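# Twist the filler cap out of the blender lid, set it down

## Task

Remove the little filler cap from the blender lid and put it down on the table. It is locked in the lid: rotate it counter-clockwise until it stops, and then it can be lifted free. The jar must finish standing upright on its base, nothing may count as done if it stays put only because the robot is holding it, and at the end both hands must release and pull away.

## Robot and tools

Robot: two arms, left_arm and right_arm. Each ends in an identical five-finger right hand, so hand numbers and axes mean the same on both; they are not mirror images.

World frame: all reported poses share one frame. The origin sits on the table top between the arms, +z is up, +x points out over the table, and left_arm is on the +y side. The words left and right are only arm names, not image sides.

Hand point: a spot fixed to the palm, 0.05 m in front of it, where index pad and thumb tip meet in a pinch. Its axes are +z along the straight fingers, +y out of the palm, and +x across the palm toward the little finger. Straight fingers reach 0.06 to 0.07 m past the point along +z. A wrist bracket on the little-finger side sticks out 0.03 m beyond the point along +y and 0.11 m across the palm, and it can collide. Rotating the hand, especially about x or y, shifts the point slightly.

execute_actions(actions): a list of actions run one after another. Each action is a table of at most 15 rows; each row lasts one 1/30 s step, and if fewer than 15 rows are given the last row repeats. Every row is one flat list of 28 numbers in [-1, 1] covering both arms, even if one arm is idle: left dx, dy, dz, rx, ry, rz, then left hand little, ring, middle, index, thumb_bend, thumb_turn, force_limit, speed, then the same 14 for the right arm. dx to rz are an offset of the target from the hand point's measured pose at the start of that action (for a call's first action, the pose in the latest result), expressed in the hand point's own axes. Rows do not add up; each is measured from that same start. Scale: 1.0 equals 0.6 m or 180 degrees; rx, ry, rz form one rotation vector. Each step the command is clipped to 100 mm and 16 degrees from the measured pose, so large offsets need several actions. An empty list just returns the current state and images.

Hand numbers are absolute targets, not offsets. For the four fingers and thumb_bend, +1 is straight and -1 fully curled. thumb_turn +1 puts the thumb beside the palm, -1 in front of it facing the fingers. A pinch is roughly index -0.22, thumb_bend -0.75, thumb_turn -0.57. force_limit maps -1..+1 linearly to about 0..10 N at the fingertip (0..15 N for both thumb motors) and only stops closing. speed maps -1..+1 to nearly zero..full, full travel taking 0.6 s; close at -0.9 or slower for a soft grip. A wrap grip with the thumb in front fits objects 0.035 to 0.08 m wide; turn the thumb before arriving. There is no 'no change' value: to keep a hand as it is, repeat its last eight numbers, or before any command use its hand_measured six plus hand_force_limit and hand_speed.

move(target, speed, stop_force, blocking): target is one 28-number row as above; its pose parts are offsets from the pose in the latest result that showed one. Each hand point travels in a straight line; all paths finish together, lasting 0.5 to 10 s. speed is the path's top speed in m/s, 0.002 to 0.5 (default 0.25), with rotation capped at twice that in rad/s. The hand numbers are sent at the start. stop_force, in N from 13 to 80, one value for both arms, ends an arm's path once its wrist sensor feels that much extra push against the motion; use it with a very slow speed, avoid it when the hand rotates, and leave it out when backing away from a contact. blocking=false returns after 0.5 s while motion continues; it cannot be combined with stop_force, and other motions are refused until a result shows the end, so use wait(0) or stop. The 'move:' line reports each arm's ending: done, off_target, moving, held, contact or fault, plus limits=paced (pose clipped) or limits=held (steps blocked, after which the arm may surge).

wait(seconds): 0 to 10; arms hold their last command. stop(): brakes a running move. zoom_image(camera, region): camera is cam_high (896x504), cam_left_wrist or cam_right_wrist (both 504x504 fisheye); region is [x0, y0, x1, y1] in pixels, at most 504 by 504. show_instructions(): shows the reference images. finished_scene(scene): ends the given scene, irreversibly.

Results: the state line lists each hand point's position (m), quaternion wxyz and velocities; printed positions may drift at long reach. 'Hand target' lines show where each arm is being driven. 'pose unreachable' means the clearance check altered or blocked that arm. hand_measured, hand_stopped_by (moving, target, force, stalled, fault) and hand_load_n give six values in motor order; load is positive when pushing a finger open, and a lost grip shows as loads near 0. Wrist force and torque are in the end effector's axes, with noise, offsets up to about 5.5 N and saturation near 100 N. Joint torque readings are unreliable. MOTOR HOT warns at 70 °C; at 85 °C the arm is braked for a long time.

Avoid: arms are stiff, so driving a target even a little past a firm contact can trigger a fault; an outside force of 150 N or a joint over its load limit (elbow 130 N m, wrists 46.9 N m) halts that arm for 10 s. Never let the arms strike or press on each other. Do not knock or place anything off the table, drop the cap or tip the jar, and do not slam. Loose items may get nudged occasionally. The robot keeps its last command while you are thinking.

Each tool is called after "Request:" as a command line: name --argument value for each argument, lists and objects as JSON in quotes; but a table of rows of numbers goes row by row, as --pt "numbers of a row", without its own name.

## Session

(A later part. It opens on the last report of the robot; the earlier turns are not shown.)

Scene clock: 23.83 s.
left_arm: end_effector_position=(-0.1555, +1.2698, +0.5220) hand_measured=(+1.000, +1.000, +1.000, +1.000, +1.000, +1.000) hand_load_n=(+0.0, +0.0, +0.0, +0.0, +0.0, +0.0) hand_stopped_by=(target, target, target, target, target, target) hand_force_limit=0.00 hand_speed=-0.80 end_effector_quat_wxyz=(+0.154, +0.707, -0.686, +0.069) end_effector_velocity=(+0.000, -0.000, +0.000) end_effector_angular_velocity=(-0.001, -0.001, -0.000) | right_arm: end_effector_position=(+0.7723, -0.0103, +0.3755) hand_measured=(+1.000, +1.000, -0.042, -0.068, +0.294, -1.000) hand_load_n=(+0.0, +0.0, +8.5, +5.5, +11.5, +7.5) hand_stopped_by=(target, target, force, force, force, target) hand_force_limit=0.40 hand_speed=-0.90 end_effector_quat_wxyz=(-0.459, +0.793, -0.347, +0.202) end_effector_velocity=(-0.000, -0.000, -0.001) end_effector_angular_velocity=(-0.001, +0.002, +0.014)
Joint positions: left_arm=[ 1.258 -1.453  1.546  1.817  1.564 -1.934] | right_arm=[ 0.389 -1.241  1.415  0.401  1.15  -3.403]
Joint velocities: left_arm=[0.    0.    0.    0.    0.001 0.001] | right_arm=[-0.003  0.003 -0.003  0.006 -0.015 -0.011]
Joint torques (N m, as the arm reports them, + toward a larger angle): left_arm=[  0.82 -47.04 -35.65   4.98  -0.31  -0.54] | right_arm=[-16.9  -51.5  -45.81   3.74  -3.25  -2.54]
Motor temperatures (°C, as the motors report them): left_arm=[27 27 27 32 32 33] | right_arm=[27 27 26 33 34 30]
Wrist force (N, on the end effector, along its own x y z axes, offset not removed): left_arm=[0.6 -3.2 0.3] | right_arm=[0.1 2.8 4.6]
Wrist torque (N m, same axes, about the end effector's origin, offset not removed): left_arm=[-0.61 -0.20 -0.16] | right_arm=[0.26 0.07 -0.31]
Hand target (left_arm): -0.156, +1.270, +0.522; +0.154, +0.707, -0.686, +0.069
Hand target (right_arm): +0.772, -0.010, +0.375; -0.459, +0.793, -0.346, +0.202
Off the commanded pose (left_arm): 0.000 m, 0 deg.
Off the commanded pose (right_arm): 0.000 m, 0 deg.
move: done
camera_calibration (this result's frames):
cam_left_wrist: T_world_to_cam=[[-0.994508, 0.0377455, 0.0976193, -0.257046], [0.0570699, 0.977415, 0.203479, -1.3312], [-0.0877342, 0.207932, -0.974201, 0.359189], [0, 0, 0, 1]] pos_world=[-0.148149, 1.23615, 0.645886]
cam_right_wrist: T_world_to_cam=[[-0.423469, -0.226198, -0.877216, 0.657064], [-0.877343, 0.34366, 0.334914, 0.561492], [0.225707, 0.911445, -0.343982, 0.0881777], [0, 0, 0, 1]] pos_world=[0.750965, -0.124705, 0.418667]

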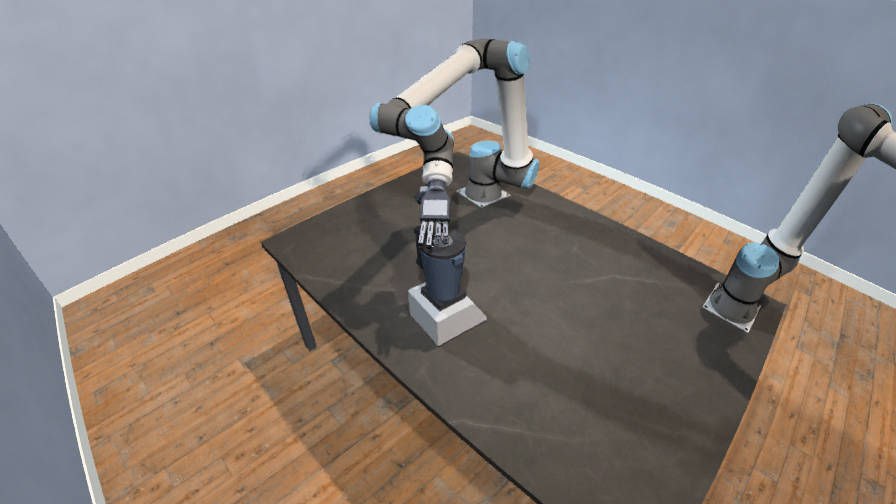

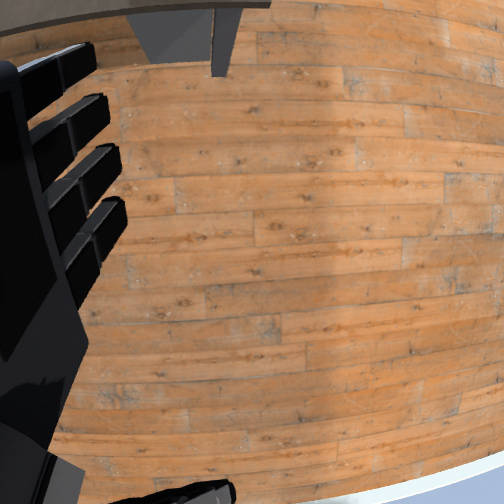

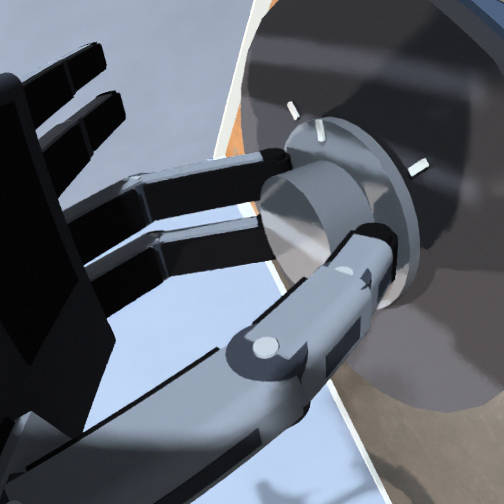

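Request:
move --target '[0,0,0,0,0,0,1,1,1,1,1,1,0,-0.8, -0.00313,0.00442,-0.00765,0.0003,-0.1494,-0.0858,1,1,-0.3,-0.3,-0.1,-1,0.4,-0.9]' --speed 0.16

Scene clock: 27.07 s.
left_arm: end_effector_position=(-0.1555, +1.2698, +0.5220) hand_measured=(+1.000, +1.000, +1.000, +1.000, +1.000, +1.000) hand_load_n=(+0.0, +0.0, +0.0, +0.0, +0.0, +0.0) hand_stopped_by=(target, target, target, target, target, target) hand_force_limit=0.00 hand_speed=-0.80 end_effector_quat_wxyz=(+0.154, +0.707, -0.686, +0.069) end_effector_velocity=(+0.000, -0.000, +0.000) end_effector_angular_velocity=(-0.002, -0.000, +0.001) | right_arm: end_effector_position=(+0.7672, -0.0123, +0.3756) hand_measured=(+1.000, +1.000, -0.042, -0.068, +0.294, -1.000) hand_load_n=(+0.0, +0.0, +8.5, +5.0, +11.5, +7.5) hand_stopped_by=(target, target, force, force, force, target) hand_force_limit=0.40 hand_speed=-0.90 end_effector_quat_wxyz=(-0.497, +0.856, -0.123, +0.073) end_effector_velocity=(+0.001, -0.001, -0.001) end_effector_angular_velocity=(-0.004, +0.000, +0.014)
Joint positions: left_arm=[ 1.258 -1.453  1.546  1.817  1.564 -1.934] | right_arm=[ 0.301 -1.07   1.219  0.767  0.676 -3.939]
Joint velocities: left_arm=[-0.     0.     0.     0.001  0.001 -0.   ] | right_arm=[-0.002  0.009 -0.011  0.022 -0.007 -0.024]
Joint torques (N m, as the arm reports them, + toward a larger angle): left_arm=[  1.01 -44.   -36.07   4.9   -0.2   -0.51] | right_arm=[-17.86 -59.6  -45.34   3.65  -3.37  -2.51]
Motor temperatures (°C, as the motors report them): left_arm=[27 27 27 32 32 33] | right_arm=[27 27 26 33 34 30]
Wrist force (N, on the end effector, along its own x y z axes, offset not removed): left_arm=[-0.5 -3.4 1.9] | right_arm=[-1.9 2.8 -1.2]
Wrist torque (N m, same axes, about the end effector's origin, offset not removed): left_arm=[-0.76 -0.06 -0.25] | right_arm=[0.33 0.02 -0.18]
Hand target (left_arm): -0.156, +1.270, +0.522; +0.154, +0.707, -0.686, +0.069
Hand target (right_arm): +0.767, -0.012, +0.376; -0.496, +0.856, -0.122, +0.072
Off the commanded pose (left_arm): 0.000 m, 0 deg.
Off the commanded pose (right_arm): 0.000 m, 0 deg.
move: done
camera_calibration (this result's frames):
cam_left_wrist: T_world_to_cam=[[-0.994508, 0.0377458, 0.0976192, -0.257046], [0.0570702, 0.977415, 0.203479, -1.3312], [-0.087734, 0.207932, -0.974201, 0.359189], [0, 0, 0, 1]] pos_world=[-0.148149, 1.23615, 0.645886]
cam_right_wrist: T_world_to_cam=[[-0.246111, -0.411272, -0.877659, 0.516336], [-0.929649, -0.155998, 0.333791, 0.592079], [-0.274192, 0.898065, -0.343946, 0.474527], [0, 0, 0, 1]] pos_world=[0.807614, -0.121437, 0.418748]

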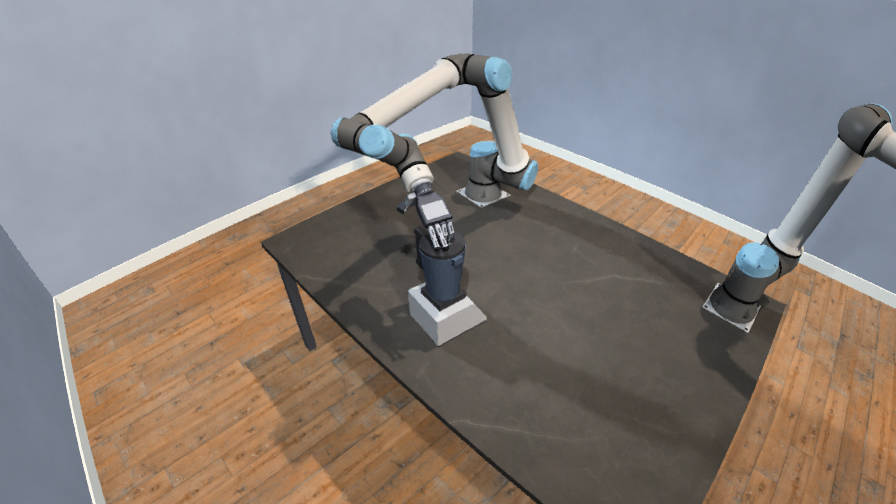

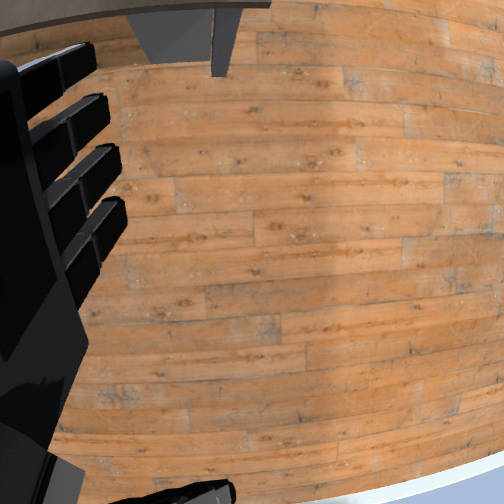

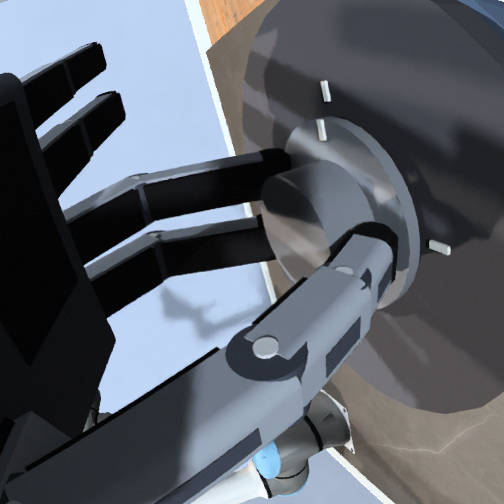

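Request:
zoom_image --camera "cam_right_wrist" --region '[250, 60, 470, 290]'

Region (250, 60, 470, 290) of cam_right_wrist's 504x504 image, scaled by 2.191, with more detail than that image has; it fills the left 482 columns of this view, and the rest is white.

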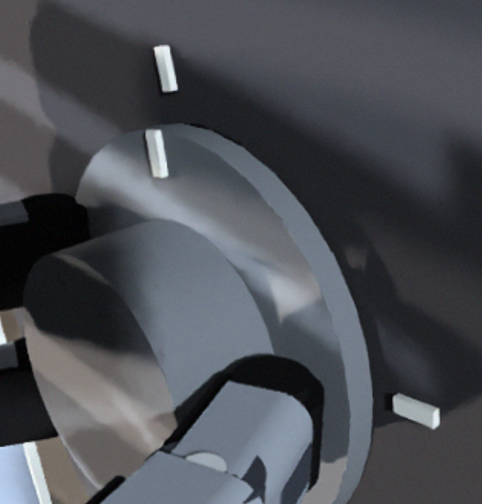

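Request:
move --target '[0,0,0,0,0,0,1,1,1,1,1,1,0,-0.8, -0.0008,0.0008,-0.0014,0.0001,-0.0193,-0.0110,1,1,-0.3,-0.33,-0.1,-1,0.4,-0.9]' --speed 0.08

Scene clock: 28.20 s.
left_arm: end_effector_position=(-0.1555, +1.2698, +0.5220) hand_measured=(+1.000, +1.000, +1.000, +1.000, +1.000, +1.000) hand_load_n=(+0.0, +0.0, +0.0, +0.0, +0.0, +0.0) hand_stopped_by=(target, target, target, target, target, target) hand_force_limit=0.00 hand_speed=-0.80 end_effector_quat_wxyz=(+0.154, +0.707, -0.686, +0.069) end_effector_velocity=(-0.000, -0.000, +0.000) end_effector_angular_velocity=(-0.002, +0.001, -0.001) | right_arm: end_effector_position=(+0.7665, -0.0131, +0.3756) hand_measured=(+1.000, +1.000, -0.042, -0.078, +0.294, -1.000) hand_load_n=(+0.0, +0.0, +7.0, +8.0, +13.0, +8.5) hand_stopped_by=(target, target, force, force, force, target) hand_force_limit=0.40 hand_speed=-0.90 end_effector_quat_wxyz=(-0.499, +0.860, -0.094, +0.056) end_effector_velocity=(-0.001, -0.000, -0.000) end_effector_angular_velocity=(-0.002, +0.002, +0.019)
Joint positions: left_arm=[ 1.258 -1.453  1.546  1.817  1.564 -1.934] | right_arm=[ 0.296 -1.039  1.185  0.848  0.633 -4.036]
Joint velocities: left_arm=[ 0.     0.     0.     0.001 -0.     0.001] | right_arm=[-0.001  0.009 -0.01   0.027 -0.01  -0.029]
Joint torques (N m, as the arm reports them, + toward a larger angle): left_arm=[ -0.4  -45.7  -35.73   5.05  -0.22  -0.36] | right_arm=[-16.81 -63.68 -46.54   4.27  -4.56  -2.06]
Motor temperatures (°C, as the motors report them): left_arm=[27 27 27 32 32 33] | right_arm=[27 27 26 33 34 30]
Wrist force (N, on the end effector, along its own x y z axes, offset not removed): left_arm=[0.9 -4.5 3.0] | right_arm=[-2.0 4.1 1.8]
Wrist torque (N m, same axes, about the end effector's origin, offset not removed): left_arm=[-0.93 -0.29 -0.26] | right_arm=[0.03 0.03 -0.30]
Hand target (left_arm): -0.156, +1.270, +0.522; +0.154, +0.707, -0.686, +0.069
Hand target (right_arm): +0.766, -0.013, +0.376; -0.499, +0.860, -0.093, +0.056
Off the commanded pose (left_arm): 0.000 m, 0 deg.
Off the commanded pose (right_arm): 0.000 m, 0 deg.
move: done
camera_calibration (this result's frames):
cam_left_wrist: T_world_to_cam=[[-0.994508, 0.0377454, 0.0976193, -0.257045], [0.0570698, 0.977415, 0.203479, -1.3312], [-0.0877342, 0.207932, -0.974201, 0.359189], [0, 0, 0, 1]] pos_world=[-0.148149, 1.23615, 0.645886]
cam_right_wrist: T_world_to_cam=[[-0.217756, -0.426566, -0.877852, 0.493998], [-0.917068, -0.21839, 0.333604, 0.580913], [-0.334018, 0.877695, -0.343634, 0.52048], [0, 0, 0, 1]] pos_world=[0.814157, -0.119234, 0.418717]

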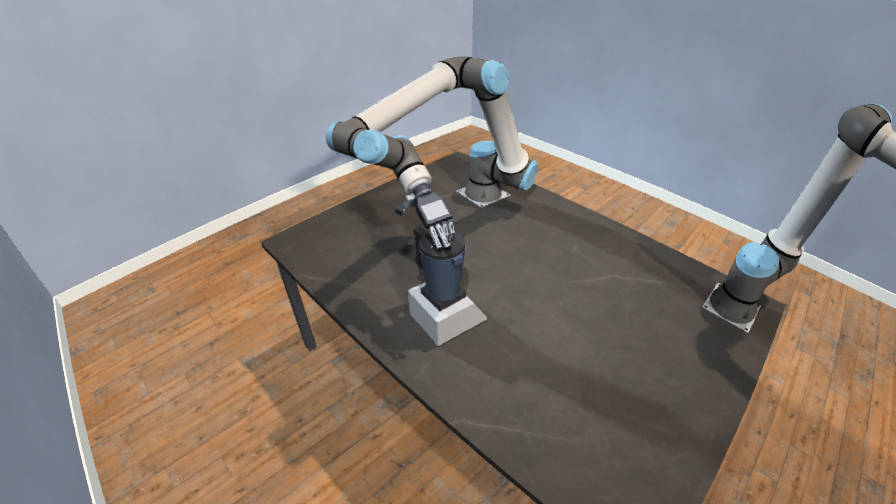

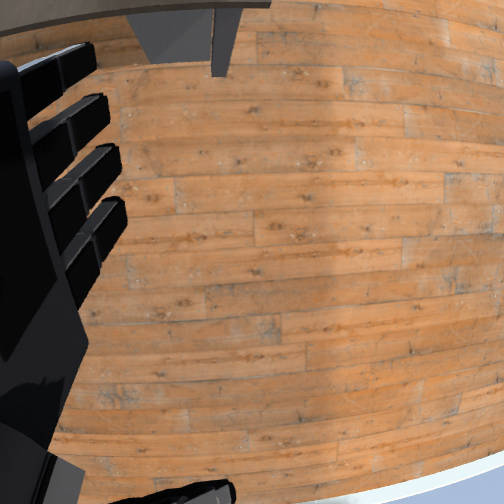

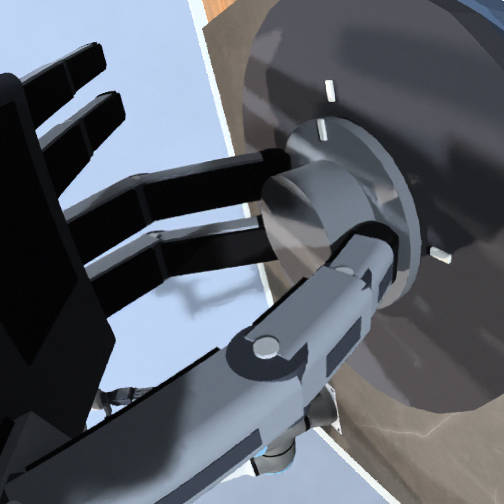

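Request:
move --target '[0,0,0,0,0,0,1,1,1,1,1,1,0,-0.8, 0.0006,-0.0177,-0.0094,0,0.0121,0.0069,1,1,-0.3,-0.33,-0.1,-1,0.4,-0.9]' --speed 0.03 --stop_force 14

Scene clock: 29.50 s.
left_arm: end_effector_position=(-0.1555, +1.2698, +0.5220) hand_measured=(+1.000, +1.000, +1.000, +1.000, +1.000, +1.000) hand_load_n=(+0.0, +0.0, +0.0, +0.0, +0.0, +0.0) hand_stopped_by=(target, target, target, target, target, target) hand_force_limit=0.00 hand_speed=-0.80 end_effector_quat_wxyz=(+0.154, +0.707, -0.686, +0.069) end_effector_velocity=(+0.000, -0.000, -0.000) end_effector_angular_velocity=(-0.001, +0.000, +0.001) | right_arm: end_effector_position=(+0.7669, -0.0128, +0.3872) hand_measured=(+1.000, +1.000, -0.042, -0.078, +0.294, -1.000) hand_load_n=(+0.0, +0.0, +8.5, +5.0, +14.0, +1.0) hand_stopped_by=(target, target, force, force, force, target) hand_force_limit=0.40 hand_speed=-0.90 end_effector_quat_wxyz=(-0.498, +0.858, -0.112, +0.067) end_effector_velocity=(+0.001, -0.000, +0.004) end_effector_angular_velocity=(+0.001, -0.001, -0.013)
Joint positions: left_arm=[ 1.258 -1.453  1.546  1.817  1.564 -1.934] | right_arm=[ 0.299 -1.062  1.19   0.815  0.659 -3.974]
Joint velocities: left_arm=[ 0.     0.001  0.     0.001  0.001 -0.001] | right_arm=[ 0.001 -0.007  0.    -0.009  0.007  0.019]
Joint torques (N m, as the arm reports them, + toward a larger angle): left_arm=[ -0.52 -45.79 -35.64   5.06  -0.03  -0.32] | right_arm=[  14.06 -101.94  -32.11    0.7     1.21    2.19]
Motor temperatures (°C, as the motors report them): left_arm=[27 27 27 32 32 33] | right_arm=[27 27 26 33 34 30]
Wrist force (N, on the end effector, along its own x y z axes, offset not removed): left_arm=[-0.6 -3.0 2.6] | right_arm=[-0.3 4.4 3.6]
Wrist torque (N m, same axes, about the end effector's origin, offset not removed): left_arm=[-0.72 -0.02 -0.19] | right_arm=[0.21 -0.14 -0.34]
Hand target (left_arm): -0.156, +1.270, +0.522; +0.154, +0.707, -0.686, +0.069
Hand target (right_arm): +0.767, -0.013, +0.388; -0.498, +0.857, -0.113, +0.067
Off the commanded pose (left_arm): 0.000 m, 0 deg.
Off the commanded pose (right_arm): 0.000 m, 0 deg.
move: done
camera_calibration (this result's frames):
cam_left_wrist: T_world_to_cam=[[-0.994508, 0.0377458, 0.0976193, -0.257046], [0.0570702, 0.977415, 0.203479, -1.3312], [-0.0877341, 0.207932, -0.974201, 0.359189], [0, 0, 0, 1]] pos_world=[-0.148149, 1.23615, 0.645886]
cam_right_wrist: T_world_to_cam=[[-0.235543, -0.41694, -0.877884, 0.518175], [-0.925466, -0.179545, 0.333582, 0.584399], [-0.296703, 0.891025, -0.343573, 0.495922], [0, 0, 0, 1]] pos_world=[0.810035, -0.120906, 0.430338]

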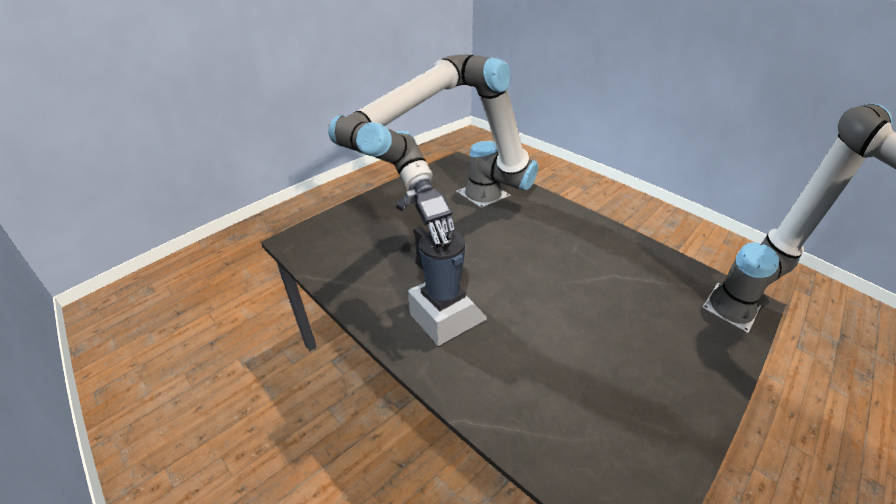

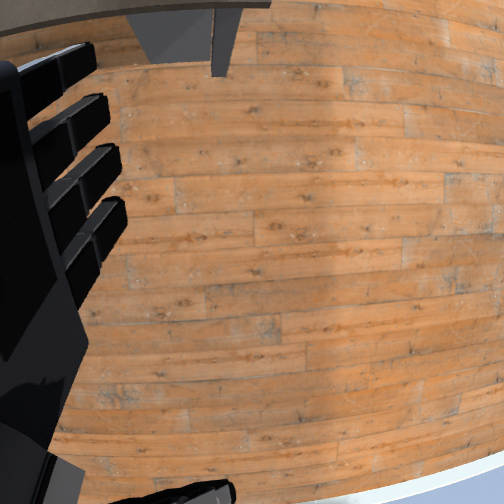

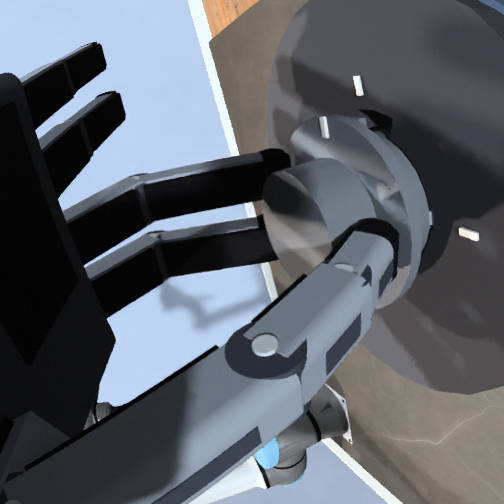

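Request:
move --target '[0,0,0,0,0,0,1,1,1,1,1,1,0,-0.8, 0.0002,-0.0840,-0.0480,0,0,0,1,1,-0.3,-0.33,-0.1,-1,0.4,-0.9]' --speed 0.08

Request:
zoom_image --camera "cam_high" --region '[370, 140, 510, 350]'

Scene clock: 30.83 s.
left_arm: end_effector_position=(-0.1555, +1.2698, +0.5220) hand_measured=(+1.000, +1.000, +1.000, +1.000, +1.000, +1.000) hand_load_n=(+0.0, +0.0, +0.0, +0.0, +0.0, +0.0) hand_stopped_by=(target, target, target, target, target, target) hand_force_limit=0.00 hand_speed=-0.80 end_effector_quat_wxyz=(+0.154, +0.707, -0.686, +0.069) end_effector_velocity=(-0.000, -0.000, -0.000) end_effector_angular_velocity=(+0.001, -0.000, +0.000) | right_arm: end_effector_position=(+0.7668, -0.0130, +0.4450) hand_measured=(+1.000, +1.000, -0.042, -0.078, +0.294, -1.000) hand_load_n=(+0.0, +0.0, +8.0, +5.0, +14.0, +0.5) hand_stopped_by=(target, target, force, force, force, target) hand_force_limit=0.40 hand_speed=-0.90 end_effector_quat_wxyz=(-0.498, +0.858, -0.112, +0.067) end_effector_velocity=(+0.001, +0.001, +0.004) end_effector_angular_velocity=(+0.001, -0.002, +0.001)
Joint positions: left_arm=[ 1.258 -1.453  1.546  1.817  1.564 -1.934] | right_arm=[ 0.299 -1.07   1.102  0.912  0.659 -3.974]
Joint velocities: left_arm=[-0.    -0.     0.    -0.001  0.    -0.001] | right_arm=[ 0.     0.001 -0.008  0.005 -0.001  0.   ]
Joint torques (N m, as the arm reports them, + toward a larger angle): left_arm=[  2.48 -46.23 -35.96   4.93  -0.23  -0.33] | right_arm=[-15.05 -62.52 -46.07   4.66  -3.83  -2.19]
Motor temperatures (°C, as the motors report them): left_arm=[27 27 27 32 32 33] | right_arm=[27 27 26 33 34 30]
Wrist force (N, on the end effector, along its own x y z axes, offset not removed): left_arm=[1.7 -4.0 1.3] | right_arm=[0.0 2.3 2.2]
Wrist torque (N m, same axes, about the end effector's origin, offset not removed): left_arm=[-0.74 -0.28 -0.06] | right_arm=[0.15 -0.13 -0.39]
Hand target (left_arm): -0.156, +1.270, +0.522; +0.154, +0.707, -0.686, +0.069
Hand target (right_arm): +0.767, -0.013, +0.445; -0.498, +0.858, -0.112, +0.067
Off the commanded pose (left_arm): 0.000 m, 0 deg.
Off the commanded pose (right_arm): 0.000 m, 0 deg.
move: done
camera_calibration (this result's frames):
cam_left_wrist: T_world_to_cam=[[-0.994508, 0.0377457, 0.0976193, -0.257046], [0.0570701, 0.977415, 0.203479, -1.3312], [-0.0877341, 0.207932, -0.974201, 0.359189], [0, 0, 0, 1]] pos_world=[-0.148149, 1.23615, 0.645886]
cam_right_wrist: T_world_to_cam=[[-0.235445, -0.416875, -0.877941, 0.568835], [-0.925524, -0.179505, 0.333441, 0.565144], [-0.296598, 0.891063, -0.343564, 0.515786], [0, 0, 0, 1]] pos_world=[0.809965, -0.121019, 0.488168]

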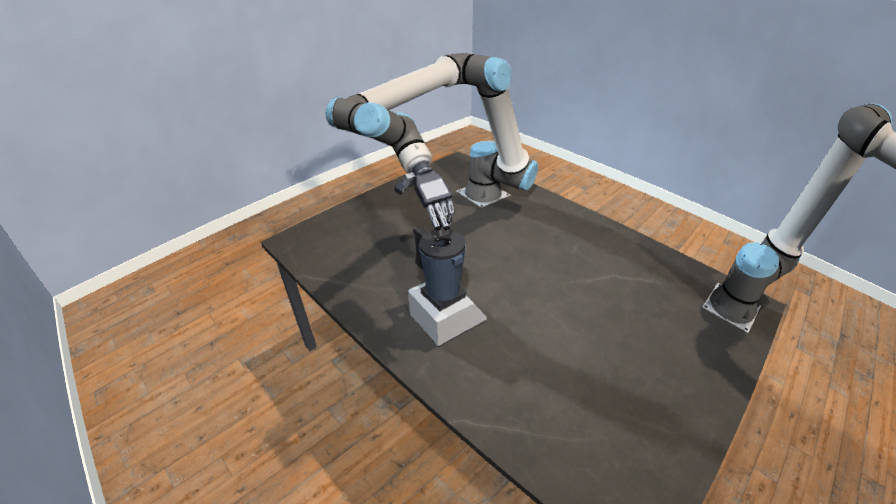

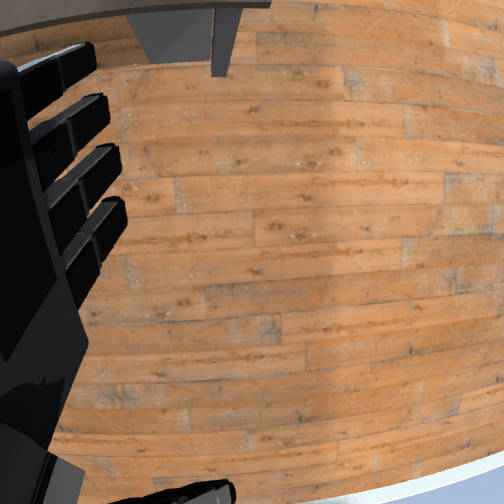

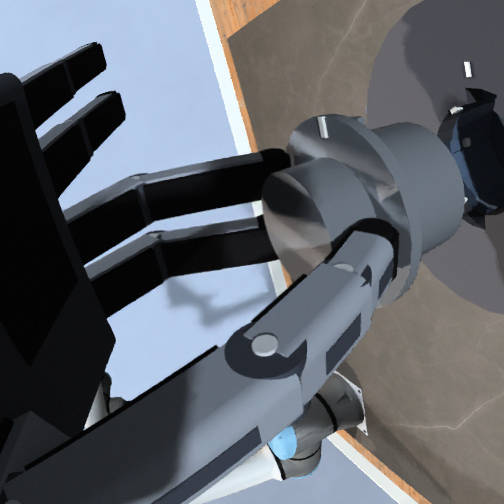

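Region (370, 140, 510, 350) of cam_high's 896x504 image, scaled by 2.400, with more detail than that image has.

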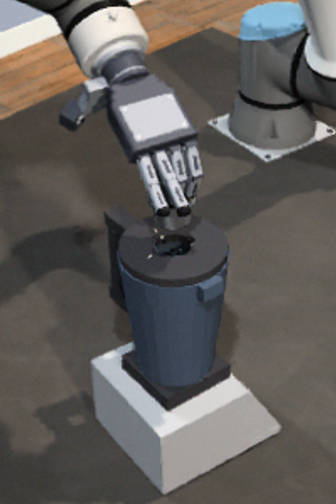

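Request:
move --target '[0,0,0,0,0,0,1,1,1,1,1,1,0,-0.8, -0.0089,0.3163,-0.3526,-0.0007,0.1689,0.0964,1,1,-0.3,-0.33,-0.1,-1,0.4,-0.9]' --speed 0.35

Scene clock: 33.27 s.
left_arm: end_effector_position=(-0.1555, +1.2698, +0.5220) hand_measured=(+1.000, +1.000, +1.000, +1.000, +1.000, +1.000) hand_load_n=(+0.0, +0.0, +0.0, +0.0, +0.0, +0.0) hand_stopped_by=(target, target, target, target, target, target) hand_force_limit=0.00 hand_speed=-0.80 end_effector_quat_wxyz=(+0.154, +0.707, -0.686, +0.069) end_effector_velocity=(+0.000, +0.000, -0.000) end_effector_angular_velocity=(-0.000, -0.000, +0.000) | right_arm: end_effector_position=(+0.6899, -0.2796, +0.3846) hand_measured=(+1.000, +1.000, -0.042, -0.078, +0.294, -1.000) hand_load_n=(+0.0, +0.0, +8.0, +5.0, +14.0, +0.5) hand_stopped_by=(target, target, force, force, force, target) hand_force_limit=0.40 hand_speed=-0.90 end_effector_quat_wxyz=(-0.454, +0.784, -0.365, +0.213) end_effector_velocity=(-0.001, -0.002, +0.000) end_effector_angular_velocity=(+0.000, -0.001, -0.006)
Joint positions: left_arm=[ 1.258 -1.453  1.546  1.817  1.564 -1.934] | right_arm=[-0.042 -1.502  1.737  0.494  0.842 -3.681]
Joint velocities: left_arm=[-0.  0. -0.  0.  0. -0.] | right_arm=[-0.004 -0.004  0.004 -0.002  0.001  0.002]
Joint torques (N m, as the arm reports them, + toward a larger angle): left_arm=[  1.12 -46.2  -36.06   5.18  -0.27  -0.25] | right_arm=[-18.76 -63.88 -31.29  -0.59  -0.51   1.97]
Motor temperatures (°C, as the motors report them): left_arm=[27 27 27 32 32 33] | right_arm=[27 27 26 33 34 30]
Wrist force (N, on the end effector, along its own x y z axes, offset not removed): left_arm=[-0.7 -3.9 1.9] | right_arm=[1.1 4.6 1.6]
Wrist torque (N m, same axes, about the end effector's origin, offset not removed): left_arm=[-0.81 -0.04 -0.26] | right_arm=[0.53 -0.22 -0.25]
Hand target (left_arm): -0.156, +1.270, +0.522; +0.154, +0.707, -0.686, +0.069
Hand target (right_arm): +0.690, -0.280, +0.385; -0.454, +0.784, -0.365, +0.213
Off the commanded pose (left_arm): 0.000 m, 0 deg.
Off the commanded pose (right_arm): 0.001 m, 0 deg.
move: done
camera_calibration (this result's frames):
cam_left_wrist: T_world_to_cam=[[-0.994508, 0.0377457, 0.0976194, -0.257046], [0.0570701, 0.977415, 0.203479, -1.3312], [-0.0877341, 0.207932, -0.974201, 0.359189], [0, 0, 0, 1]] pos_world=[-0.148149, 1.23615, 0.645886]
cam_right_wrist: T_world_to_cam=[[-0.432801, -0.207005, -0.877401, 0.581168], [-0.860852, 0.383829, 0.33408, 0.578928], [0.267616, 0.899902, -0.344322, 0.32328], [0, 0, 0, 1]] pos_world=[0.663387, -0.392825, 0.427822]

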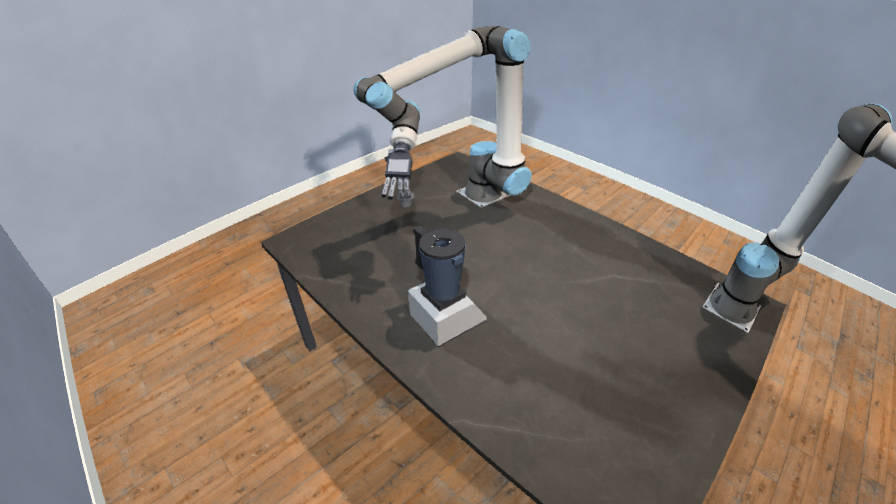

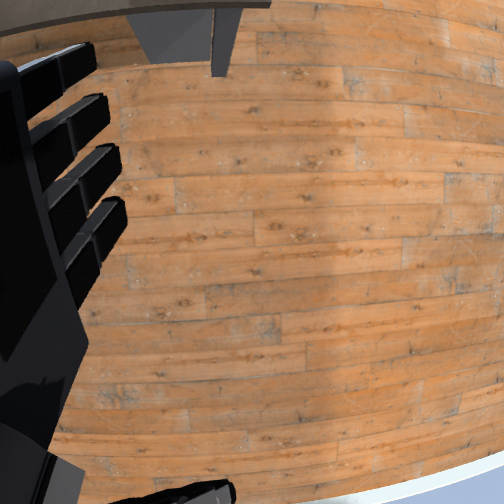

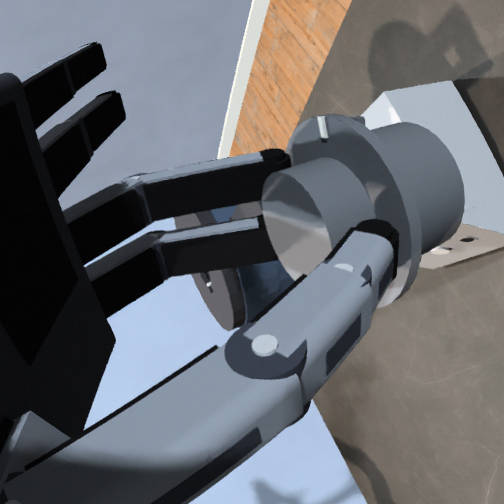

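Request:
move --target '[0,0,0,0,0,0,1,1,1,1,1,1,0,-0.8, 0.1109,0.5182,0.1508,-0.0002,0.0579,0.0331,1,1,-0.3,-0.33,-0.1,-1,0.4,-0.9]' --speed 0.33

Scene clock: 35.33 s.
left_arm: end_effector_position=(-0.1555, +1.2698, +0.5220) hand_measured=(+1.000, +1.000, +1.000, +1.000, +1.000, +1.000) hand_load_n=(+0.0, +0.0, +0.0, +0.0, +0.0, +0.0) hand_stopped_by=(target, target, target, target, target, target) hand_force_limit=0.00 hand_speed=-0.80 end_effector_quat_wxyz=(+0.154, +0.707, -0.686, +0.069) end_effector_velocity=(-0.000, -0.000, +0.000) end_effector_angular_velocity=(-0.000, -0.000, -0.000) | right_arm: end_effector_position=(+0.6752, -0.3794, +0.0702) hand_measured=(+1.000, +1.000, -0.042, -0.078, +0.294, -1.000) hand_load_n=(+0.0, +0.0, +8.0, +5.0, +14.0, +0.5) hand_stopped_by=(target, target, force, force, force, target) hand_force_limit=0.40 hand_speed=-0.90 end_effector_quat_wxyz=(-0.429, +0.742, -0.445, +0.259) end_effector_velocity=(+0.001, -0.002, -0.002) end_effector_angular_velocity=(-0.000, -0.001, -0.006)
Joint positions: left_arm=[ 1.258 -1.453  1.546  1.817  1.564 -1.934] | right_arm=[-0.199 -1.305  2.144 -0.139  0.882 -3.636]
Joint velocities: left_arm=[ 0.    -0.     0.     0.001  0.     0.   ] | right_arm=[-0.003  0.004  0.001 -0.006  0.002  0.003]
Joint torques (N m, as the arm reports them, + toward a larger angle): left_arm=[  0.62 -46.62 -34.83   4.91  -0.27  -0.56] | right_arm=[-17.38 -31.33 -18.68  -0.91   1.74   2.07]
Motor temperatures (°C, as the motors report them): left_arm=[27 27 27 32 32 33] | right_arm=[27 27 26 33 34 30]
Wrist force (N, on the end effector, along its own x y z axes, offset not removed): left_arm=[-1.6 -3.1 1.5] | right_arm=[-0.9 4.5 2.0]
Wrist torque (N m, same axes, about the end effector's origin, offset not removed): left_arm=[-0.69 0.21 -0.25] | right_arm=[0.46 -0.01 -0.46]
Hand target (left_arm): -0.156, +1.270, +0.522; +0.154, +0.707, -0.686, +0.069
Hand target (right_arm): +0.675, -0.379, +0.070; -0.429, +0.742, -0.445, +0.259
Off the commanded pose (left_arm): 0.000 m, 0 deg.
Off the commanded pose (right_arm): 0.001 m, 0 deg.
move: done
camera_calibration (this result's frames):
cam_left_wrist: T_world_to_cam=[[-0.994508, 0.0377455, 0.0976194, -0.257046], [0.0570699, 0.977415, 0.203479, -1.3312], [-0.0877342, 0.207932, -0.974201, 0.359189], [0, 0, 0, 1]] pos_world=[-0.148149, 1.23615, 0.645886]
cam_right_wrist: T_world_to_cam=[[-0.466717, -0.112615, -0.877207, 0.336968], [-0.762156, 0.554381, 0.334334, 0.707583], [0.448656, 0.824609, -0.34457, 0.15802], [0, 0, 0, 1]] pos_world=[0.625661, -0.484628, 0.11347]

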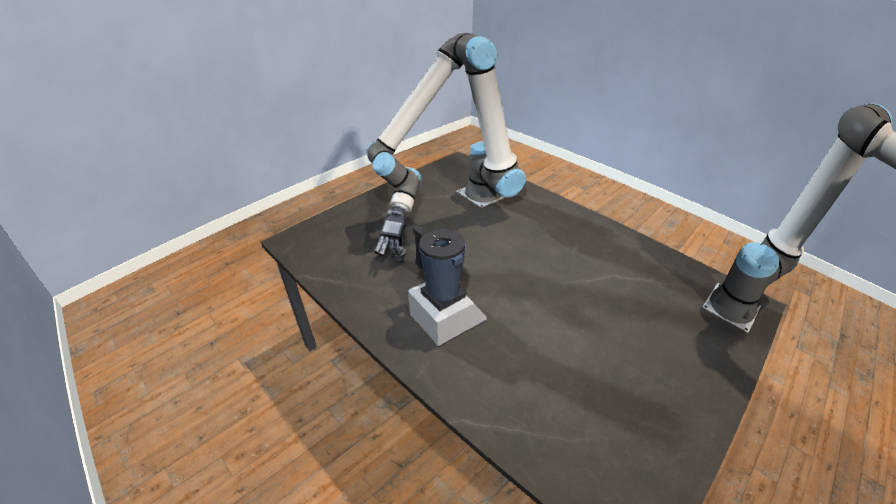

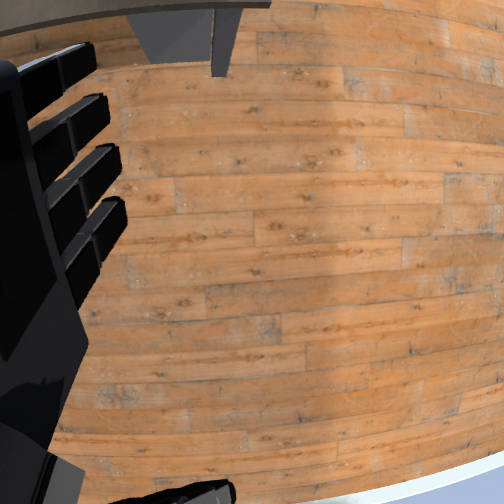

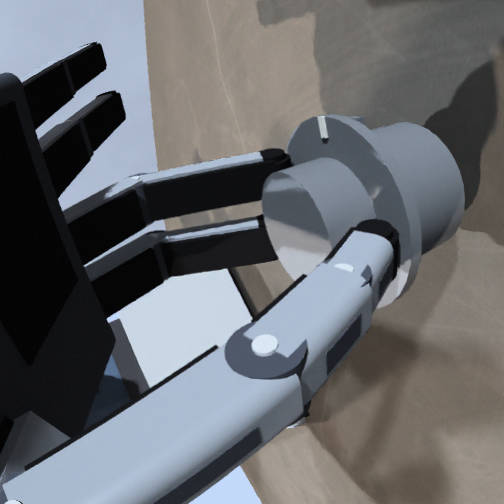

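Request:
move --target '[0,0,0,0,0,0,1,1,1,1,1,1,0,-0.8, 0.0,0.0275,0.0157,0,0,0,1,1,-0.3,-0.33,-0.1,-1,0.4,-0.9]' --speed 0.015 --stop_force 13

Scene clock: 36.90 s.
left_arm: end_effector_position=(-0.1555, +1.2698, +0.5220) hand_measured=(+1.000, +1.000, +1.000, +1.000, +1.000, +1.000) hand_load_n=(+0.0, +0.0, +0.0, +0.0, +0.0, +0.0) hand_stopped_by=(target, target, target, target, target, target) hand_force_limit=0.00 hand_speed=-0.80 end_effector_quat_wxyz=(+0.154, +0.707, -0.686, +0.069) end_effector_velocity=(+0.000, -0.000, -0.000) end_effector_angular_velocity=(-0.000, -0.001, +0.000) | right_arm: end_effector_position=(+0.6751, -0.3794, +0.0549) hand_measured=(+1.000, +1.000, -0.042, -0.078, +0.294, -1.000) hand_load_n=(+0.0, +0.0, +9.5, +7.0, +11.0, +0.0) hand_stopped_by=(target, target, force, force, force, target) hand_force_limit=0.40 hand_speed=-0.90 end_effector_quat_wxyz=(-0.429, +0.742, -0.445, +0.259) end_effector_velocity=(-0.000, +0.001, +0.005) end_effector_angular_velocity=(+0.001, +0.000, +0.002)
Joint positions: left_arm=[ 1.258 -1.453  1.546  1.817  1.564 -1.934] | right_arm=[-0.199 -1.283  2.152 -0.169  0.882 -3.636]
Joint velocities: left_arm=[-0.    -0.     0.    -0.     0.001  0.   ] | right_arm=[ 0.    -0.007 -0.002  0.01  -0.002 -0.   ]
Joint torques (N m, as the arm reports them, + toward a larger angle): left_arm=[  1.67 -46.05 -35.53   4.87  -0.14  -0.36] | right_arm=[-12.48 -63.49 -29.06   3.76   0.58  -2.41]
Motor temperatures (°C, as the motors report them): left_arm=[27 27 27 32 32 33] | right_arm=[27 27 26 33 34 30]
Wrist force (N, on the end effector, along its own x y z axes, offset not removed): left_arm=[-1.0 -3.1 1.7] | right_arm=[-0.5 -5.2 -3.4]
Wrist torque (N m, same axes, about the end effector's origin, offset not removed): left_arm=[-0.58 -0.02 -0.28] | right_arm=[-0.13 0.05 -0.48]
Hand target (left_arm): -0.156, +1.270, +0.522; +0.154, +0.707, -0.686, +0.069
Hand target (right_arm): +0.675, -0.379, +0.056; -0.429, +0.742, -0.445, +0.259
Off the commanded pose (left_arm): 0.000 m, 0 deg.
Off the commanded pose (right_arm): 0.004 m, 0 deg.
move: contact (right_arm)
camera_calibration (this result's frames):
cam_left_wrist: T_world_to_cam=[[-0.994508, 0.0377458, 0.0976193, -0.257046], [0.0570702, 0.977415, 0.203479, -1.3312], [-0.0877341, 0.207932, -0.974201, 0.359189], [0, 0, 0, 1]] pos_world=[-0.148149, 1.23615, 0.645886]
cam_right_wrist: T_world_to_cam=[[-0.466895, -0.112545, -0.877122, 0.323589], [-0.762078, 0.554373, 0.334524, 0.712586], [0.448604, 0.824623, -0.344602, 0.152817], [0, 0, 0, 1]] pos_world=[0.625574, -0.484637, 0.0981105]

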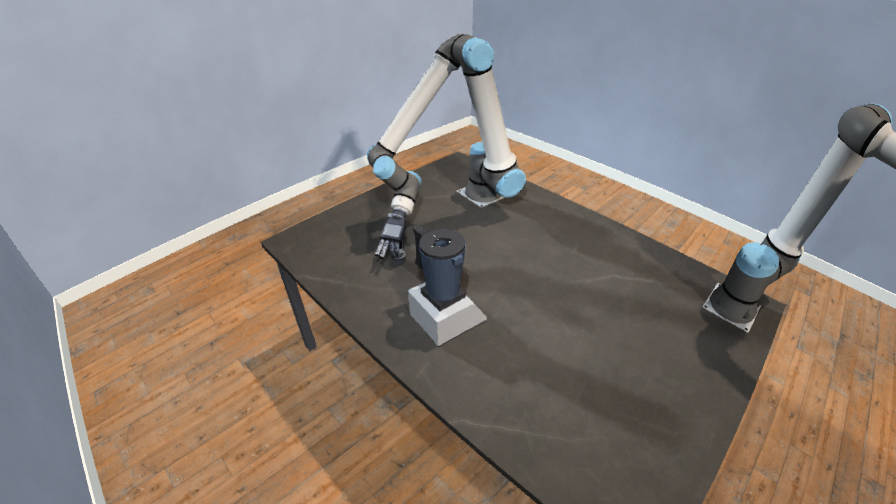

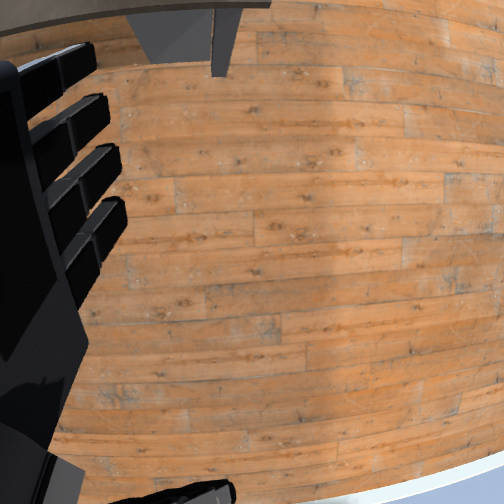

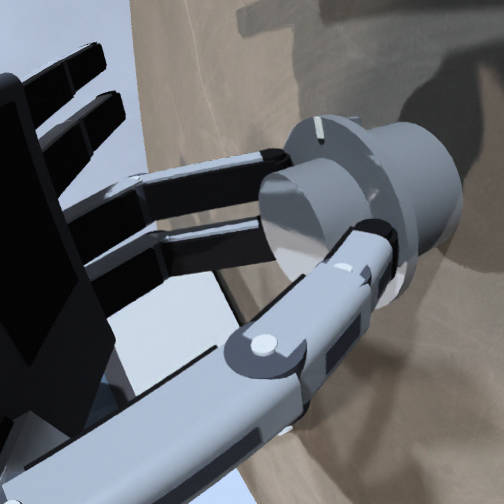

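Request:
execute_actions --actions '[[[0,0,0,0,0,0,1,1,1,1,1,1,0,-0.8, 0,-0.0014,-0.0008,0,0,0,1,1,0.05,0.02,0.37,-1,0.4,-0.6]]]'

Scene clock: 37.60 s.
left_arm: end_effector_position=(-0.1555, +1.2698, +0.5220) hand_measured=(+1.000, +1.000, +1.000, +1.000, +1.000, +1.000) hand_load_n=(+0.0, +0.0, +0.0, +0.0, +0.0, +0.0) hand_stopped_by=(target, target, target, target, target, target) hand_force_limit=0.00 hand_speed=-0.80 end_effector_quat_wxyz=(+0.154, +0.707, -0.686, +0.069) end_effector_velocity=(-0.000, -0.000, +0.000) end_effector_angular_velocity=(-0.000, +0.000, +0.001) | right_arm: end_effector_position=(+0.6751, -0.3794, +0.0558) hand_measured=(+1.000, +1.000, +0.050, +0.020, +0.370, -1.000) hand_load_n=(+0.0, +0.0, +0.0, +0.0, +0.0, +0.0) hand_stopped_by=(target, target, target, target, target, target) hand_force_limit=0.40 hand_speed=-0.60 end_effector_quat_wxyz=(-0.429, +0.742, -0.445, +0.259) end_effector_velocity=(-0.001, +0.002, -0.000) end_effector_angular_velocity=(-0.000, +0.001, +0.003)
Joint positions: left_arm=[ 1.258 -1.453  1.546  1.817  1.564 -1.934] | right_arm=[-0.199 -1.284  2.151 -0.167  0.882 -3.636]
Joint velocities: left_arm=[ 0.     0.    -0.     0.001  0.    -0.001] | right_arm=[ 0.002  0.     0.     0.001 -0.001 -0.001]
Joint torques (N m, as the arm reports them, + toward a larger angle): left_arm=[ -0.5  -46.83 -35.64   5.06  -0.24  -0.26] | right_arm=[-11.82 -68.7  -31.69   3.96   1.44  -1.43]
Motor temperatures (°C, as the motors report them): left_arm=[27 27 27 32 32 33] | right_arm=[27 27 26 33 34 30]
Wrist force (N, on the end effector, along its own x y z axes, offset not removed): left_arm=[-0.3 -3.4 1.4] | right_arm=[0.0 3.1 1.9]
Wrist torque (N m, same axes, about the end effector's origin, offset not removed): left_arm=[-0.67 -0.08 -0.22] | right_arm=[0.30 -0.19 -0.41]
Hand target (left_arm): -0.156, +1.270, +0.522; +0.154, +0.707, -0.686, +0.069
Hand target (right_arm): +0.675, -0.379, +0.056; -0.429, +0.742, -0.445, +0.259
Off the commanded pose (left_arm): 0.000 m, 0 deg.
Off the commanded pose (right_arm): 0.000 m, 0 deg.
camera_calibration (this result's frames):
cam_left_wrist: T_world_to_cam=[[-0.994508, 0.0377456, 0.0976193, -0.257046], [0.05707, 0.977415, 0.203479, -1.3312], [-0.0877341, 0.207932, -0.974201, 0.359189], [0, 0, 0, 1]] pos_world=[-0.148149, 1.23615, 0.645886]
cam_right_wrist: T_world_to_cam=[[-0.466889, -0.112548, -0.877125, 0.324425], [-0.762081, 0.554374, 0.334518, 0.71227], [0.448606, 0.824623, -0.344602, 0.153145], [0, 0, 0, 1]] pos_world=[0.625576, -0.484637, 0.0990686]

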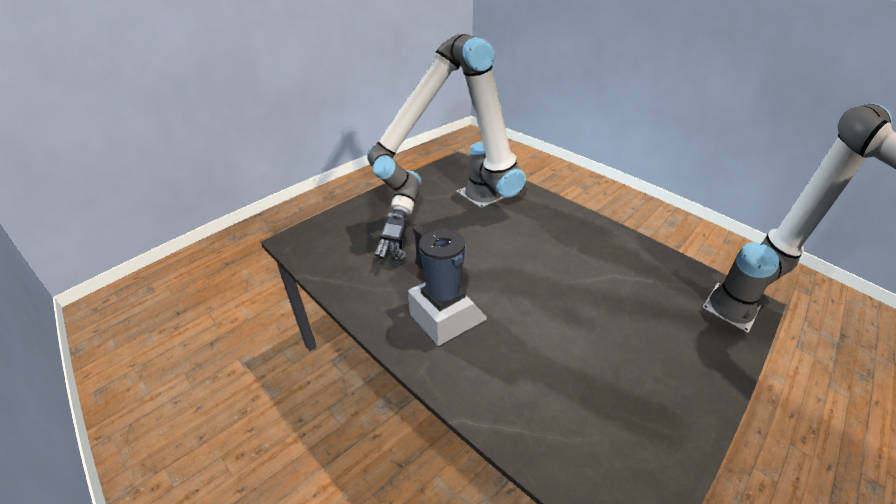

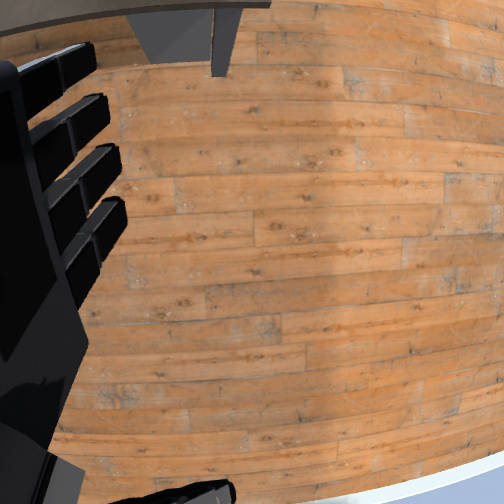

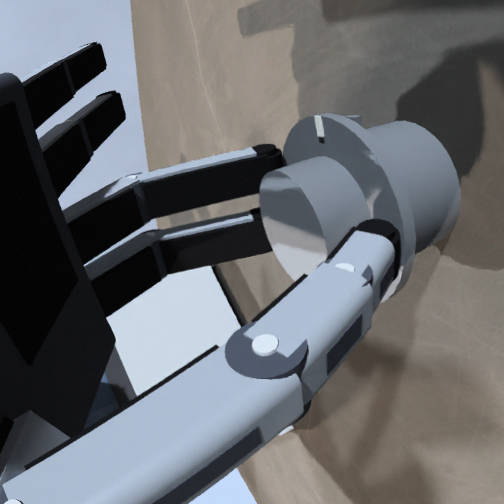

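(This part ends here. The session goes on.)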